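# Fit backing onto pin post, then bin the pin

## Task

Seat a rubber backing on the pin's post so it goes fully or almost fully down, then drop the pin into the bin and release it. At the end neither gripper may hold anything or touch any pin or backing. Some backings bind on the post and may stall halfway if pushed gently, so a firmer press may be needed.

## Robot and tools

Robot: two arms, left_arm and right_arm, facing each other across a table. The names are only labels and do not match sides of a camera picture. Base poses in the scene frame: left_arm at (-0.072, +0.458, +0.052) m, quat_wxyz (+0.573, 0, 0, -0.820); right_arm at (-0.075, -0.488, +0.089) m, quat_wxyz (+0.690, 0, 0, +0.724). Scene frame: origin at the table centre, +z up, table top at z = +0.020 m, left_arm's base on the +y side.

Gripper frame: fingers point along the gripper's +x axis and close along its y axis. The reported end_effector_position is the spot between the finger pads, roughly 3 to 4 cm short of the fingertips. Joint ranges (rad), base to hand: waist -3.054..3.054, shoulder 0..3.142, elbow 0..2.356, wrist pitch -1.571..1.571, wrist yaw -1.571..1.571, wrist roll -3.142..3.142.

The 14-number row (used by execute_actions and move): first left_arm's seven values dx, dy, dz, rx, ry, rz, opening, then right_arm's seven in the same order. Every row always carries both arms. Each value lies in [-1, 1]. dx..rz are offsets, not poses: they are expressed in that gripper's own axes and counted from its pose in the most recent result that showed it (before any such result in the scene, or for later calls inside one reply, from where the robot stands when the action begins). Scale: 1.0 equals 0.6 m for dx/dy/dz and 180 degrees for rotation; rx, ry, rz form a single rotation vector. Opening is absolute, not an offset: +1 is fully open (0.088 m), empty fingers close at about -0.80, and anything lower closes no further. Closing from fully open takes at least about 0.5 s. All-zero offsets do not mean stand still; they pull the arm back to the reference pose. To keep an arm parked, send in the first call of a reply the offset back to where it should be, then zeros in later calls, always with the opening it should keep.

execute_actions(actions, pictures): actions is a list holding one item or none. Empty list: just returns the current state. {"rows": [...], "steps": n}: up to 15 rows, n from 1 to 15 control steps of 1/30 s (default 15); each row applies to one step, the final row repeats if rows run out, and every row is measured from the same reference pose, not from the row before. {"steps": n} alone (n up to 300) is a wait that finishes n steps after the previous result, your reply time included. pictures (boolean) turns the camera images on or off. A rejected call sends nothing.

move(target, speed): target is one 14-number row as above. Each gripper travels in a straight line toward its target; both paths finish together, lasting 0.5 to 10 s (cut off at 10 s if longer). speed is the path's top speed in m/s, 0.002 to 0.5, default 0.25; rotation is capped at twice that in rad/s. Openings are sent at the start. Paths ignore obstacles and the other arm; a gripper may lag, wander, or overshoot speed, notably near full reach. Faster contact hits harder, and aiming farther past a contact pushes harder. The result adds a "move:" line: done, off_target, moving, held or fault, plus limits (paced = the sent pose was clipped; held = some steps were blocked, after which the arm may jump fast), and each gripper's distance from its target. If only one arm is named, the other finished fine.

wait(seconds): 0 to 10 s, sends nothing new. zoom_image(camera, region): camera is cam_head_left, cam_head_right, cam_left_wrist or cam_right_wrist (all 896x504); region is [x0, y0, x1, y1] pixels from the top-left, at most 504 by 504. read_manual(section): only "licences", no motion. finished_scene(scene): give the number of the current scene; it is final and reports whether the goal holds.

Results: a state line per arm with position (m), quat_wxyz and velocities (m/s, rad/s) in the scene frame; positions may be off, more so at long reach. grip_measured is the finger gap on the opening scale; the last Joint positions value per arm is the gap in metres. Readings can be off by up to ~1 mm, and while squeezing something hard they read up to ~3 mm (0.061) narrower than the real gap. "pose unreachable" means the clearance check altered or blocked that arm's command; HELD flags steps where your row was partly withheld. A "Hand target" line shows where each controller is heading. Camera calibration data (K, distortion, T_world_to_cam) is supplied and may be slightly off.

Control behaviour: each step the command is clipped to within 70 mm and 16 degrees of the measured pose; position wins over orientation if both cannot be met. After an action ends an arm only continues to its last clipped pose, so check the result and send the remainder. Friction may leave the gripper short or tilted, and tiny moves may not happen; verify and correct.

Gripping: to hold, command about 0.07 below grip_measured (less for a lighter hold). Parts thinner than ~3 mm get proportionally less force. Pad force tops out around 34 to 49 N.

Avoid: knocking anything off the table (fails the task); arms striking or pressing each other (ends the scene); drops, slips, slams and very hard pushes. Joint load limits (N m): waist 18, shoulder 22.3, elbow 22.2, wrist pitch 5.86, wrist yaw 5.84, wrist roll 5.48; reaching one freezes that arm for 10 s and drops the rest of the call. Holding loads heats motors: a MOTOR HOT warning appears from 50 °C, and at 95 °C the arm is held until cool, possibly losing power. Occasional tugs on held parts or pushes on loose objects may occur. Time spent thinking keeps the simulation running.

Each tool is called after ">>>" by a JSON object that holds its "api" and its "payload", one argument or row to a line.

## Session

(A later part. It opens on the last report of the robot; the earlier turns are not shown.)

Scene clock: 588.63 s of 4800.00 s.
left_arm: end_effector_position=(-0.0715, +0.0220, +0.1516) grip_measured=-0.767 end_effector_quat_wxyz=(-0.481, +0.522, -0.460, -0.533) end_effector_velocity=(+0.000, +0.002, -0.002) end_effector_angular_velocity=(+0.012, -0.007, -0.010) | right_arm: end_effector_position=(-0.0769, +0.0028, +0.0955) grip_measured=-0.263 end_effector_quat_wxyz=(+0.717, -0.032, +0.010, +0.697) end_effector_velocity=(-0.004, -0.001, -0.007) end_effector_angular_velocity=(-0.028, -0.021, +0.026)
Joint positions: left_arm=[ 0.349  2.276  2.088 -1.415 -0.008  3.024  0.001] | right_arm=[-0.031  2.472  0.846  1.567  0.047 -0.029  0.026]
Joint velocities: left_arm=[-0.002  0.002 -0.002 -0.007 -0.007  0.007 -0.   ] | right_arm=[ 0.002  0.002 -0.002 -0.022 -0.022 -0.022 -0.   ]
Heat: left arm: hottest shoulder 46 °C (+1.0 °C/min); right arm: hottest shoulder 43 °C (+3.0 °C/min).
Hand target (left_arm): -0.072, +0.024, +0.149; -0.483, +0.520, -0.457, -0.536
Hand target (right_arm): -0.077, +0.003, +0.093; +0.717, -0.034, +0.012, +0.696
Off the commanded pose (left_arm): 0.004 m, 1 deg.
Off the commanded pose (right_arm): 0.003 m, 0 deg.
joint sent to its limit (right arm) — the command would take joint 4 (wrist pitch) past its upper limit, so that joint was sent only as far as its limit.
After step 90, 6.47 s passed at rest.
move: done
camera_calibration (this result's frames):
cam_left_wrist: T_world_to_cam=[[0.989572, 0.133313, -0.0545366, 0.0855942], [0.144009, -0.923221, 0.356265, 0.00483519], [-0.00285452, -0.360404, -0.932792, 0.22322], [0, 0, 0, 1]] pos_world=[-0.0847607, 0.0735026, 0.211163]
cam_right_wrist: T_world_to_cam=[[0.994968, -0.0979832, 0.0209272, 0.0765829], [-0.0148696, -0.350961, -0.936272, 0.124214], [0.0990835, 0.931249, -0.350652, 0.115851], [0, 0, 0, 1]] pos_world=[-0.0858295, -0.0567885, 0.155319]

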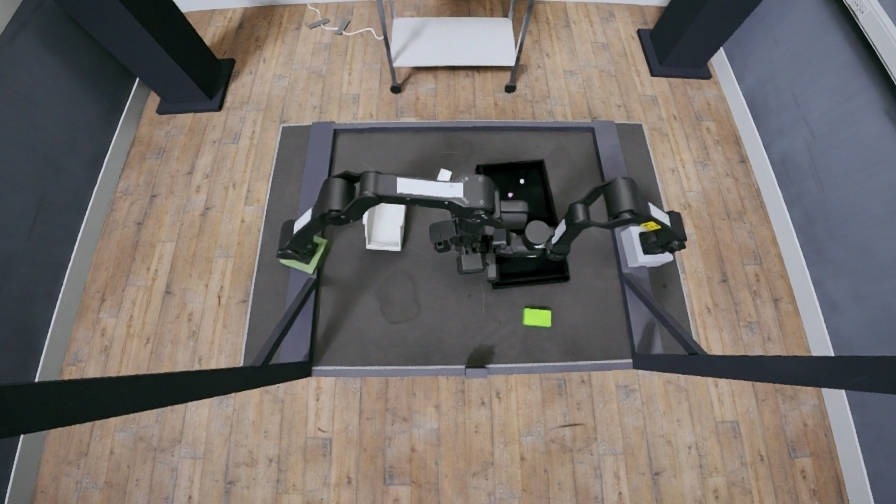

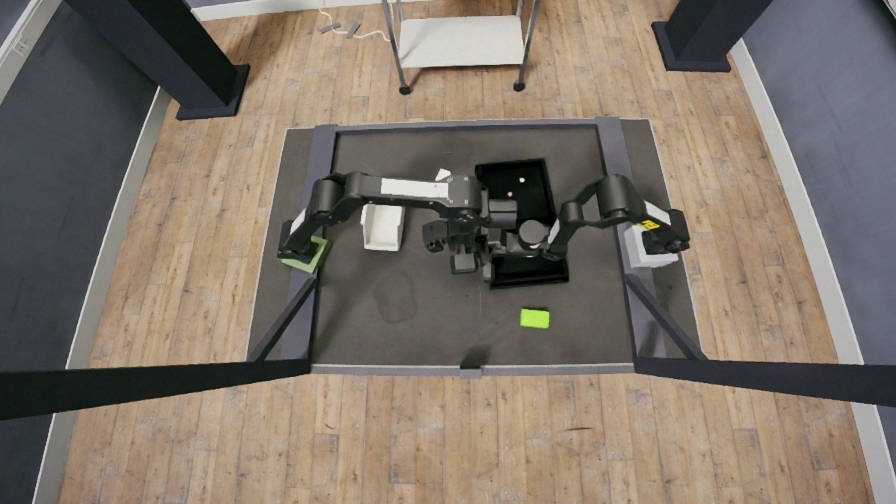

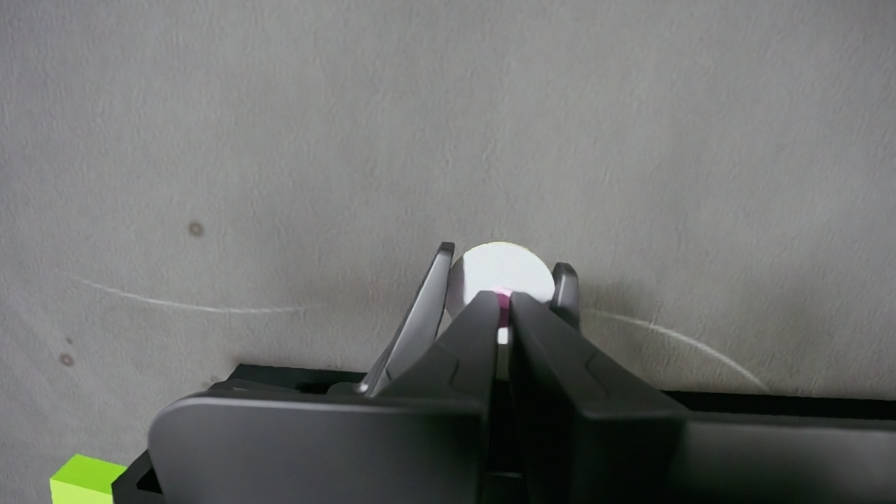

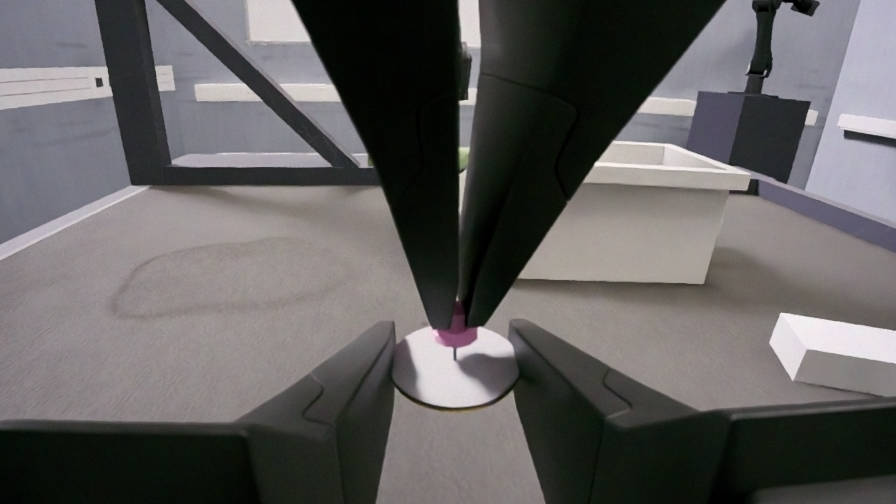

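>>> {"api": "move", "payload": {
  "target": [0.014,0,0,0,-0.0064,0,-0.88,0,0,-0.005,0,0,0,-0.4],
  "speed": 0.005
}}

>>> {"api": "zoom_image", "payload": {
  "camera": "cam_left_wrist",
  "region": [400,180,600,380]
}}

>>> {"api": "zoom_image", "payload": {
  "camera": "cam_right_wrist",
  "region": [370,250,550,430]
}}

Scene clock: 594.97 s of 4800.00 s.
left_arm: end_effector_position=(-0.0715, +0.0220, +0.1513) grip_measured=-0.767 end_effector_quat_wxyz=(-0.481, +0.522, -0.460, -0.533) end_effector_velocity=(+0.000, +0.002, +0.000) end_effector_angular_velocity=(+0.007, -0.007, -0.010) | right_arm: end_effector_position=(-0.0769, +0.0028, +0.0955) grip_measured=-0.263 end_effector_quat_wxyz=(+0.717, -0.032, +0.010, +0.697) end_effector_velocity=(+0.000, -0.002, -0.002) end_effector_angular_velocity=(-0.012, -0.007, +0.005)
Joint positions: left_arm=[ 0.349  2.277  2.088 -1.415 -0.008  3.024  0.001] | right_arm=[-0.031  2.472  0.846  1.567  0.047 -0.029  0.026]
Joint velocities: left_arm=[-0.002 -0.002 -0.002 -0.007 -0.007  0.007 -0.   ] | right_arm=[-0.002 -0.002 -0.007 -0.007 -0.007 -0.007  0.   ]
Heat: left arm: hottest shoulder 46 °C (+1.0 °C/min); right arm: hottest shoulder 43 °C (+2.0 °C/min).
Hand target (left_arm): -0.072, +0.022, +0.143; -0.486, +0.517, -0.455, -0.538
Hand target (right_arm): -0.077, +0.003, +0.093; +0.717, -0.034, +0.012, +0.696
Off the commanded pose (left_arm): 0.008 m, 1 deg.
Off the commanded pose (right_arm): 0.003 m, 0 deg.
joint sent to its limit (right arm) — the command would take joint 4 (wrist pitch) past its upper limit, so that joint was sent only as far as its limit.
After step 90, 1.10 s passed at rest.
move: done
camera_calibration (this result's frames):
cam_left_wrist: T_world_to_cam=[[0.989572, 0.133355, -0.0544331, 0.0855599], [0.144008, -0.923492, 0.355561, 0.00506355], [-0.00285277, -0.359692, -0.933067, 0.222951], [0, 0, 0, 1]] pos_world=[-0.0847608, 0.0734602, 0.210885]
cam_right_wrist: T_world_to_cam=[[0.994968, -0.0979832, 0.0209272, 0.0765829], [-0.0148696, -0.350961, -0.936272, 0.124214], [0.0990835, 0.931249, -0.350652, 0.115851], [0, 0, 0, 1]] pos_world=[-0.0858295, -0.0567885, 0.155319]

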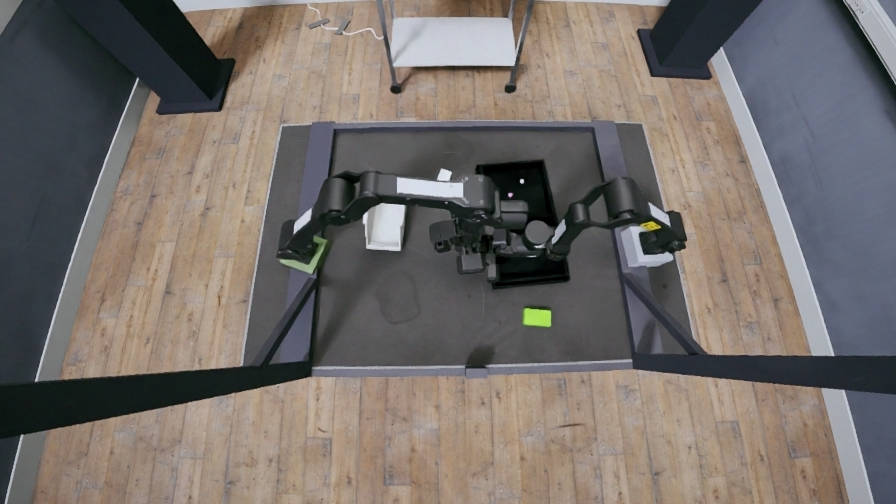

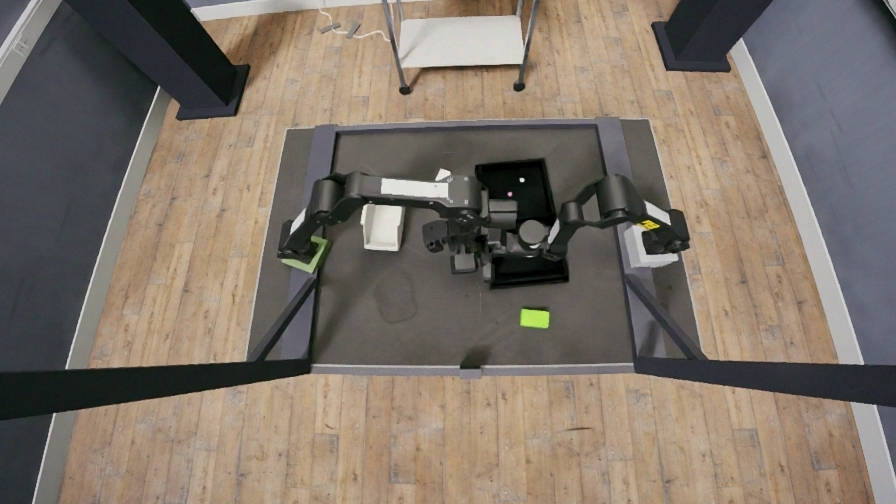

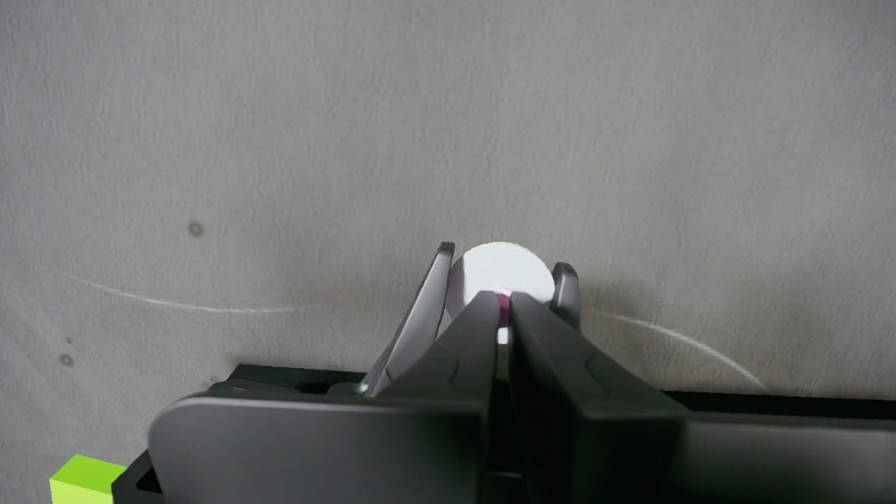

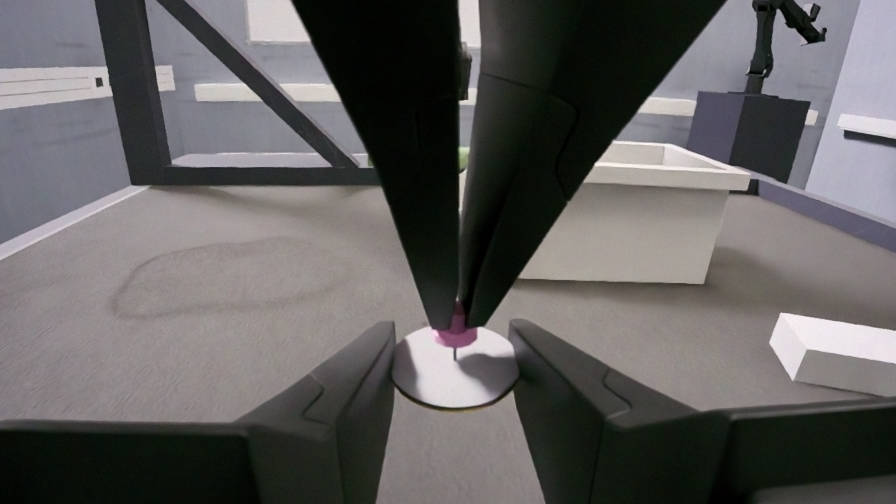

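Region (400, 180, 600, 380) of cam_left_wrist's 896x504 image, scaled by 2.520, with more detail than that image has.

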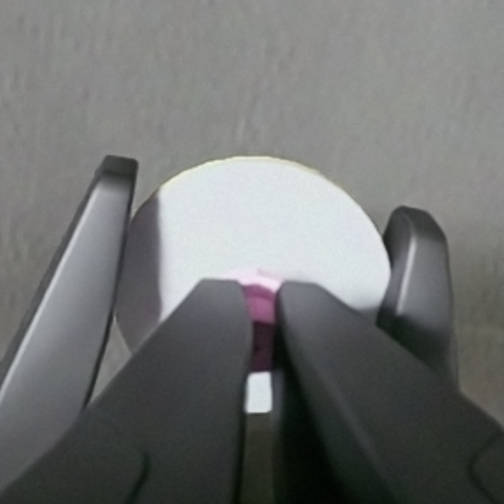

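Region (370, 250, 550, 430) of cam_right_wrist's 896x504 image, scaled by 2.800, with more detail than that image has.

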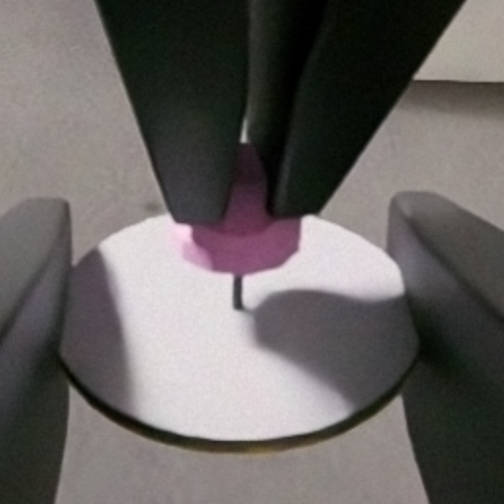

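>>> {"api": "move", "payload": {
  "target": [0.026,0,0,0,-0.0119,0,-0.88,0,0,-0.005,0,0,0,-0.4],
  "speed": 0.007
}}

>>> {"api": "zoom_image", "payload": {
  "camera": "cam_left_wrist",
  "region": [400,180,600,380]
}}

>>> {"api": "zoom_image", "payload": {
  "camera": "cam_right_wrist",
  "region": [370,250,550,430]
}}

Scene clock: 600.90 s of 4800.00 s.
left_arm: end_effector_position=(-0.0717, +0.0221, +0.1483) grip_measured=-0.767 end_effector_quat_wxyz=(-0.483, +0.520, -0.458, -0.535) end_effector_velocity=(+0.000, +0.002, +0.000) end_effector_angular_velocity=(+0.007, -0.008, +0.005) | right_arm: end_effector_position=(-0.0772, +0.0028, +0.0954) grip_measured=-0.263 end_effector_quat_wxyz=(+0.716, -0.034, +0.009, +0.697) end_effector_velocity=(+0.000, -0.000, -0.001) end_effector_angular_velocity=(-0.008, -0.007, +0.005)
Joint positions: left_arm=[ 0.349  2.284  2.088 -1.415 -0.007  3.024  0.001] | right_arm=[-0.031  2.472  0.846  1.567  0.047 -0.033  0.026]
Joint velocities: left_arm=[-0.002 -0.002 -0.002 -0.007 -0.007 -0.007 -0.   ] | right_arm=[-0.002 -0.002 -0.002 -0.007 -0.007 -0.007 -0.   ]
Heat: left arm: hottest shoulder 45 °C (+1.0 °C/min); right arm: hottest shoulder 43 °C (+2.0 °C/min).
Hand target (left_arm): -0.072, +0.023, +0.136; +0.490, -0.512, +0.451, +0.543
Hand target (right_arm): -0.077, +0.003, +0.093; +0.717, -0.034, +0.012, +0.696
Off the commanded pose (left_arm): 0.013 m, 2 deg.
Off the commanded pose (right_arm): 0.003 m, 0 deg.
joint sent to its limit (right arm) — the command would take joint 4 (wrist pitch) past its upper limit, so that joint was sent only as far as its limit.
After step 90, 0.03 s passed at rest.
move: off_target (left_arm)
camera_calibration (this result's frames):
cam_left_wrist: T_world_to_cam=[[0.989505, 0.133792, -0.0545786, 0.0855675], [0.144443, -0.926039, 0.348693, 0.00730497], [-0.00388973, -0.352918, -0.935646, 0.22031], [0, 0, 0, 1]] pos_world=[-0.0848677, 0.0730677, 0.208255]
cam_right_wrist: T_world_to_cam=[[0.994956, -0.0969172, 0.0258858, 0.0763505], [-0.00988015, -0.351467, -0.936148, 0.124505], [0.0998269, 0.93117, -0.350652, 0.115908], [0, 0, 0, 1]] pos_world=[-0.086306, -0.0567706, 0.155222]

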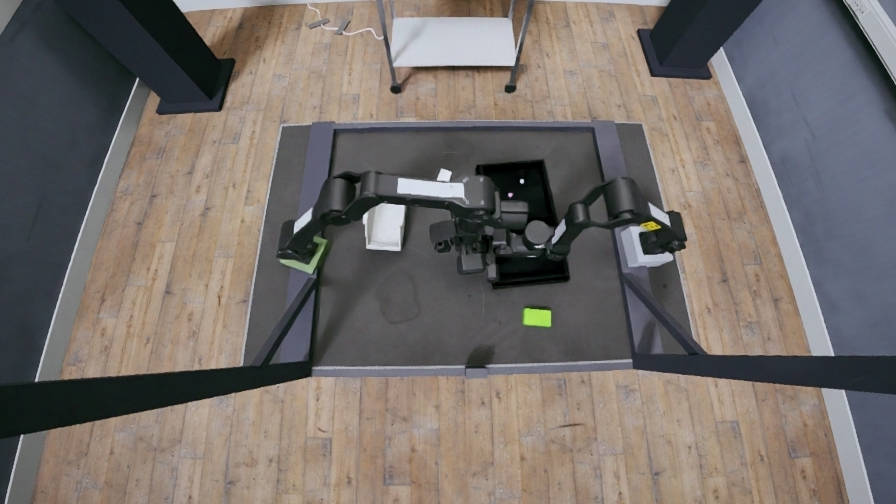

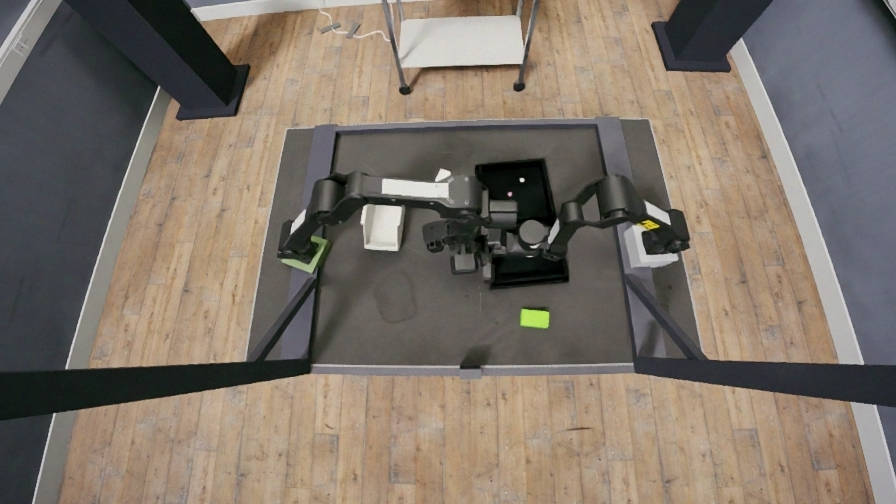

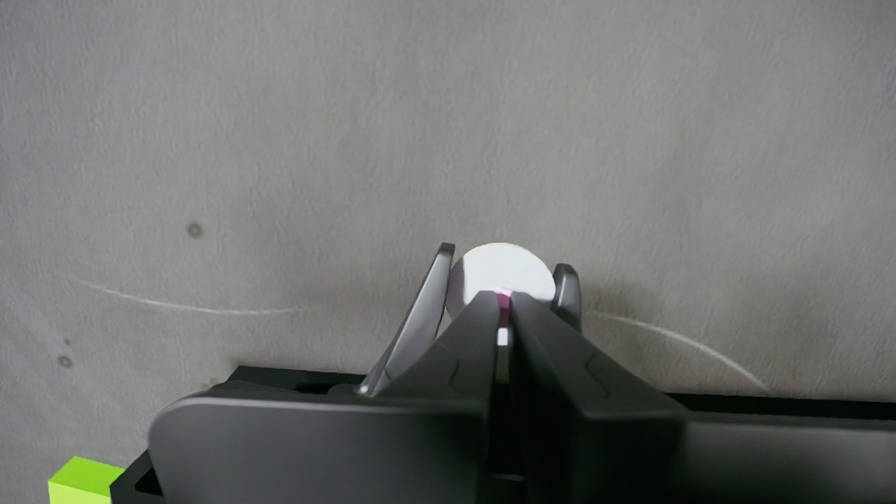

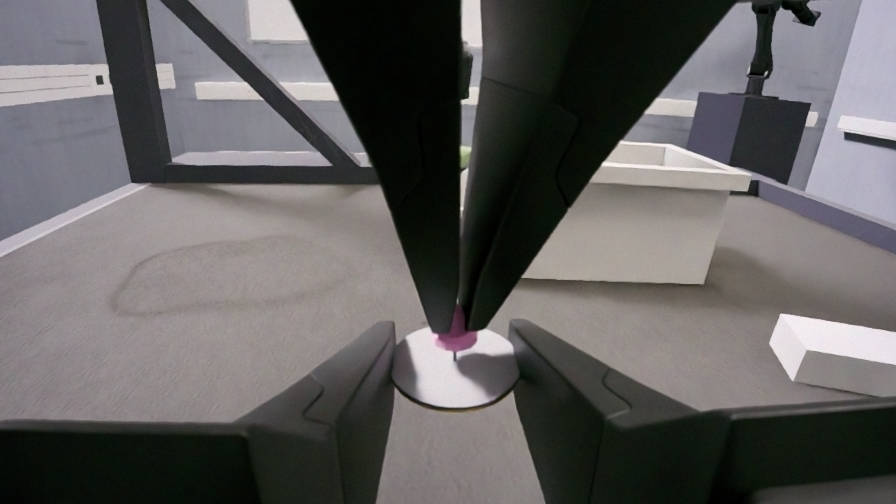

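Region (400, 180, 600, 380) of cam_left_wrist's 896x504 image, scaled by 2.520, with more detail than that image has.

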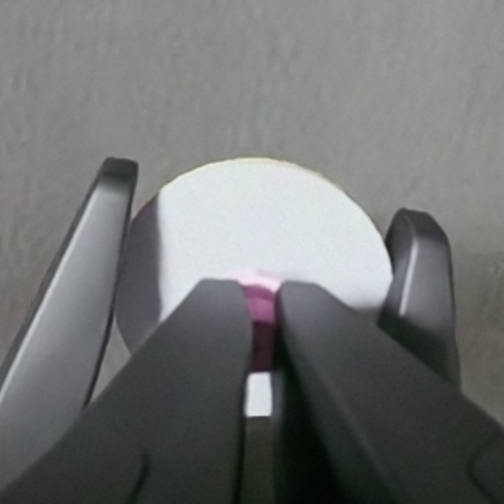

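Region (370, 250, 550, 430) of cam_right_wrist's 896x504 image, scaled by 2.800, with more detail than that image has.

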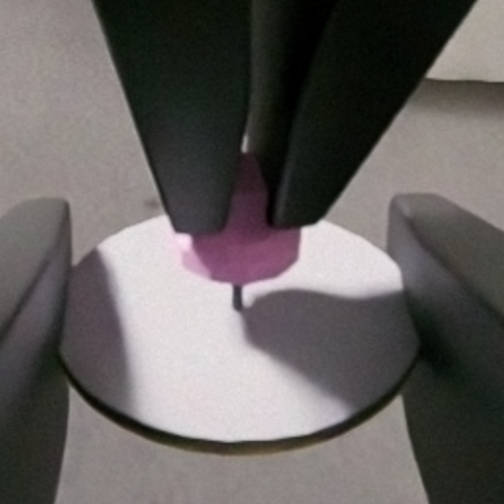

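Seems entering. Continue.

>>> {"api": "move", "payload": {
  "target": [0.036,0,0,0,-0.014,0,-0.88,0,0,-0.005,0,0,0,-0.4],
  "speed": 0.01
}}

>>> {"api": "zoom_image", "payload": {
  "camera": "cam_left_wrist",
  "region": [400,180,600,380]
}}

>>> {"api": "zoom_image", "payload": {
  "camera": "cam_right_wrist",
  "region": [370,250,550,430]
}}

Scene clock: 606.13 s of 4800.00 s.
left_arm: end_effector_position=(-0.0719, +0.0209, +0.1438) grip_measured=-0.767 end_effector_quat_wxyz=(-0.484, +0.519, -0.457, -0.537) end_effector_velocity=(+0.002, -0.001, -0.002) end_effector_angular_velocity=(-0.003, -0.022, +0.004) | right_arm: end_effector_position=(-0.0774, +0.0028, +0.0952) grip_measured=-0.263 end_effector_quat_wxyz=(+0.716, -0.037, +0.007, +0.697) end_effector_velocity=(+0.003, -0.000, +0.002) end_effector_angular_velocity=(+0.007, -0.007, +0.000)
Joint positions: left_arm=[ 0.349  2.295  2.088 -1.409 -0.006  3.024  0.001] | right_arm=[-0.031  2.472  0.846  1.565  0.045 -0.04   0.026]
Joint velocities: left_arm=[-0.002  0.002 -0.002  0.007 -0.022 -0.007 -0.   ] | right_arm=[-0.007 -0.002 -0.002  0.007 -0.007 -0.007 -0.   ]
Heat: left arm: hottest shoulder 44 °C (+1.0 °C/min); right arm: hottest shoulder 43 °C (+2.0 °C/min).
Hand target (left_arm): -0.072, +0.023, +0.127; +0.493, -0.508, +0.447, +0.547
Hand target (right_arm): -0.077, +0.003, +0.092; +0.716, -0.036, +0.011, +0.697
Off the commanded pose (left_arm): 0.017 m, 2 deg.
Off the commanded pose (right_arm): 0.003 m, 0 deg.
joint sent to its limit (right arm) — the command would take joint 4 (wrist pitch) past its upper limit, so that joint was sent only as far as its limit.
move: off_target (left_arm)
camera_calibration (this result's frames):
cam_left_wrist: T_world_to_cam=[[0.989437, 0.134091, -0.0550853, 0.085721], [0.144881, -0.927619, 0.344284, 0.00846192], [-0.00493277, -0.348628, -0.937248, 0.215724], [0, 0, 0, 1]] pos_world=[-0.0849774, 0.0715626, 0.203996]
cam_right_wrist: T_world_to_cam=[[0.994953, -0.0949723, 0.0323795, 0.0759606], [-0.00321686, -0.352722, -0.935723, 0.124745], [0.100289, 0.930896, -0.351247, 0.115944], [0, 0, 0, 1]] pos_world=[-0.0868038, -0.0567177, 0.154992]

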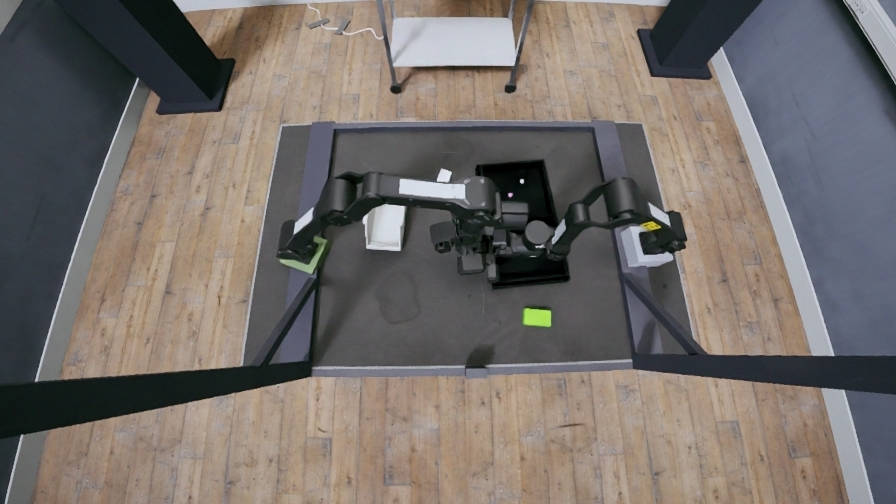

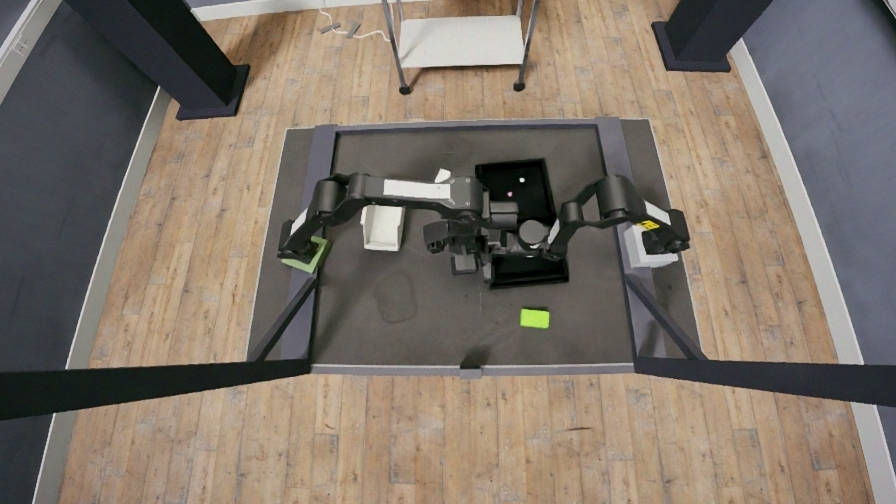

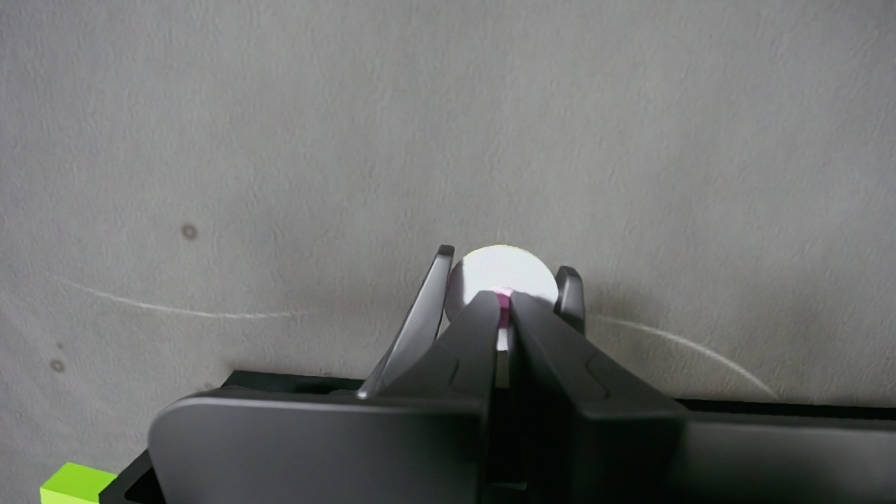

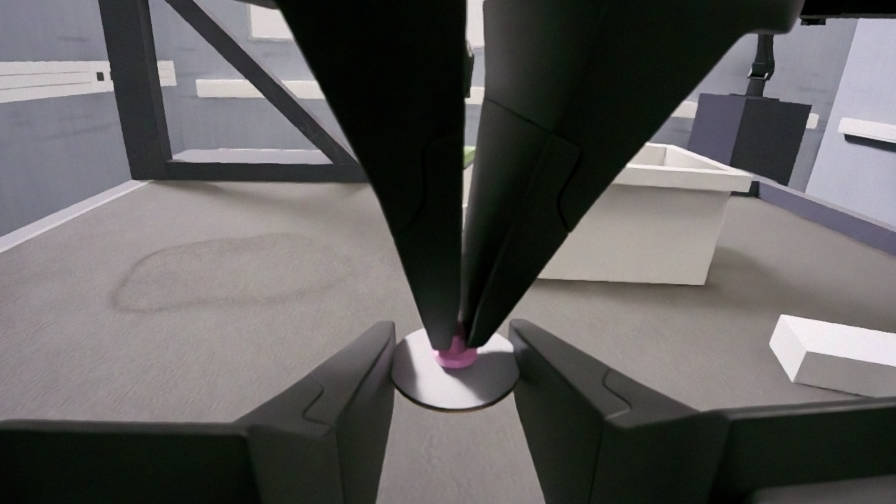

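Region (400, 180, 600, 380) of cam_left_wrist's 896x504 image, scaled by 2.520, with more detail than that image has.

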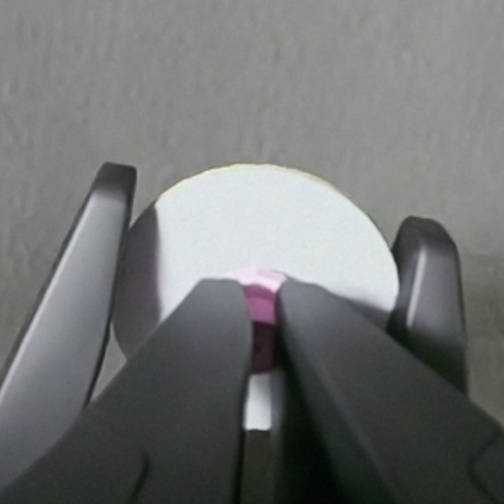

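Region (370, 250, 550, 430) of cam_right_wrist's 896x504 image, scaled by 2.800, with more detail than that image has.

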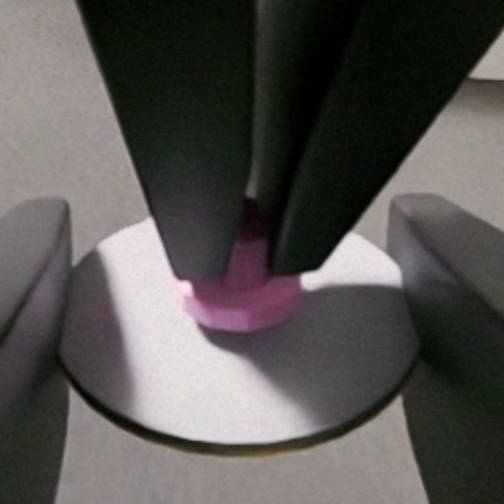

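Going on nicely; front edge should reach ~350.

>>> {"api": "move", "payload": {
  "target": [0.04,0,0,0,-0.014,0,-0.88,0,0,-0.005,0,0,0,-0.4],
  "speed": 0.012
}}

>>> {"api": "zoom_image", "payload": {
  "camera": "cam_right_wrist",
  "region": [370,250,550,430]
}}

Scene clock: 611.03 s of 4800.00 s.
left_arm: end_effector_position=(-0.0720, +0.0205, +0.1404) grip_measured=-0.767 end_effector_quat_wxyz=(-0.484, +0.518, -0.456, -0.538) end_effector_velocity=(+0.000, +0.005, +0.001) end_effector_angular_velocity=(+0.022, -0.008, +0.005) | right_arm: end_effector_position=(-0.0777, +0.0027, +0.0949) grip_measured=-0.263 end_effector_quat_wxyz=(+0.715, -0.039, +0.005, +0.698) end_effector_velocity=(+0.002, -0.001, -0.004) end_effector_angular_velocity=(-0.022, +0.006, -0.010)
Joint positions: left_arm=[ 0.349  2.299  2.082 -1.402 -0.005  3.024  0.001] | right_arm=[-0.03   2.472  0.846  1.564  0.044 -0.046  0.026]
Joint velocities: left_arm=[-0.002 -0.002 -0.002 -0.022 -0.007 -0.007 -0.   ] | right_arm=[-0.002 -0.002 -0.002 -0.022  0.007  0.007 -0.   ]
Heat: left arm: hottest shoulder 43 °C (-1.0 °C/min); right arm: hottest shoulder 44 °C (+2.0 °C/min).
Hand target (left_arm): -0.072, +0.022, +0.120; +0.494, -0.507, +0.446, +0.548
Hand target (right_arm): -0.077, +0.003, +0.092; +0.716, -0.038, +0.009, +0.697
Off the commanded pose (left_arm): 0.021 m, 2 deg.
Off the commanded pose (right_arm): 0.003 m, 0 deg.
joint sent to its limit (right arm) — the command would take joint 4 (wrist pitch) past its upper limit, so that joint was sent only as far as its limit.
move: off_target (left_arm)
camera_calibration (this result's frames):
cam_left_wrist: T_world_to_cam=[[0.989367, 0.134292, -0.0558512, 0.0858513], [0.14532, -0.928529, 0.341639, 0.00975034], [-0.00598018, -0.346122, -0.93817, 0.212515], [0, 0, 0, 1]] pos_world=[-0.0850844, 0.0710806, 0.200839]
cam_right_wrist: T_world_to_cam=[[0.994894, -0.0934379, 0.0381556, 0.0757105], [0.00262797, -0.353936, -0.935266, 0.12492], [0.100894, 0.93059, -0.351884, 0.116007], [0, 0, 0, 1]] pos_world=[-0.0873566, -0.0566676, 0.154766]

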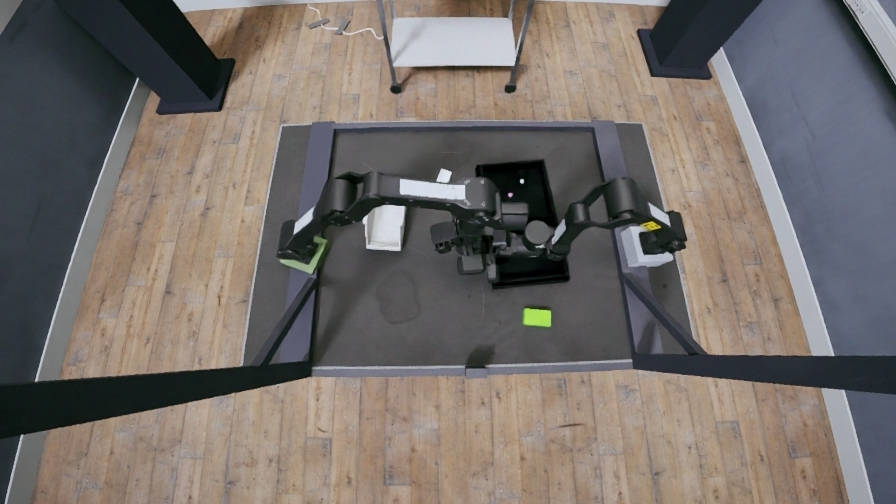

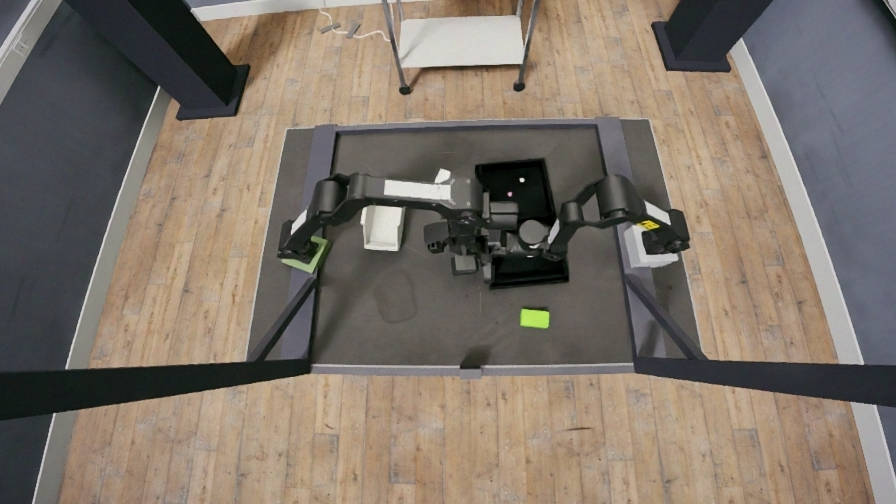

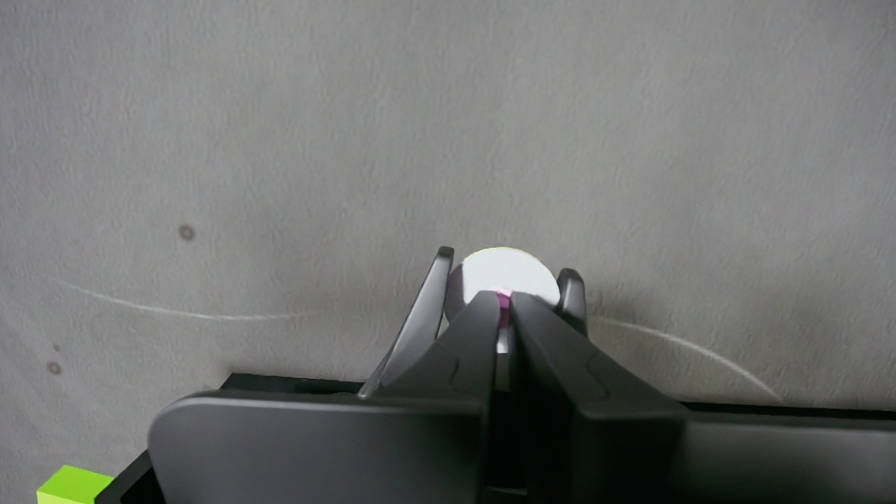

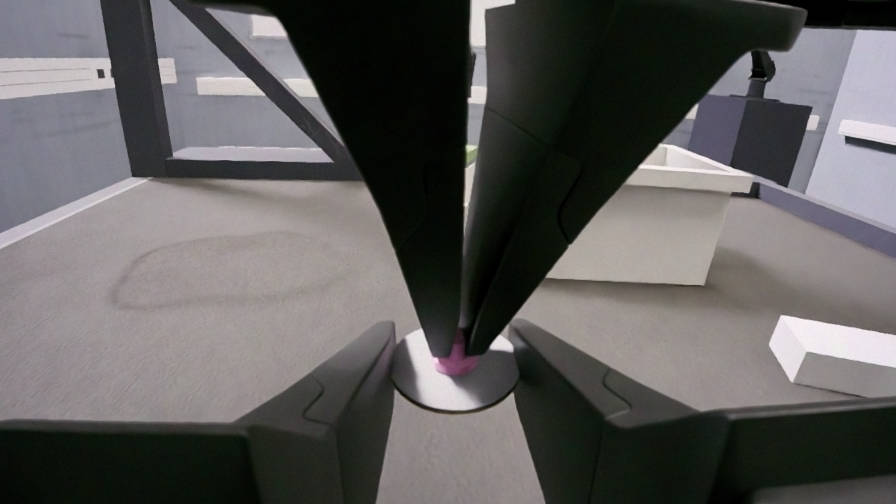

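Region (370, 250, 550, 430) of cam_right_wrist's 896x504 image, scaled by 2.800, with more detail than that image has.

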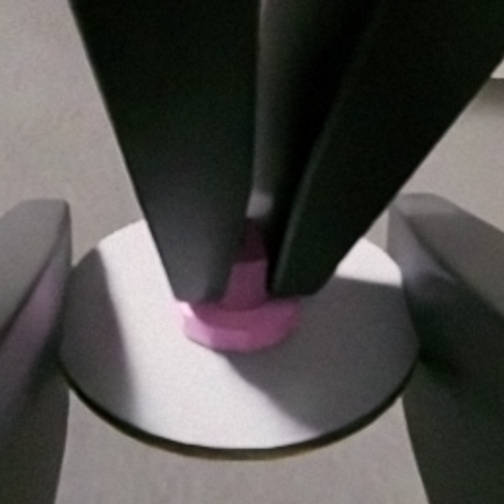

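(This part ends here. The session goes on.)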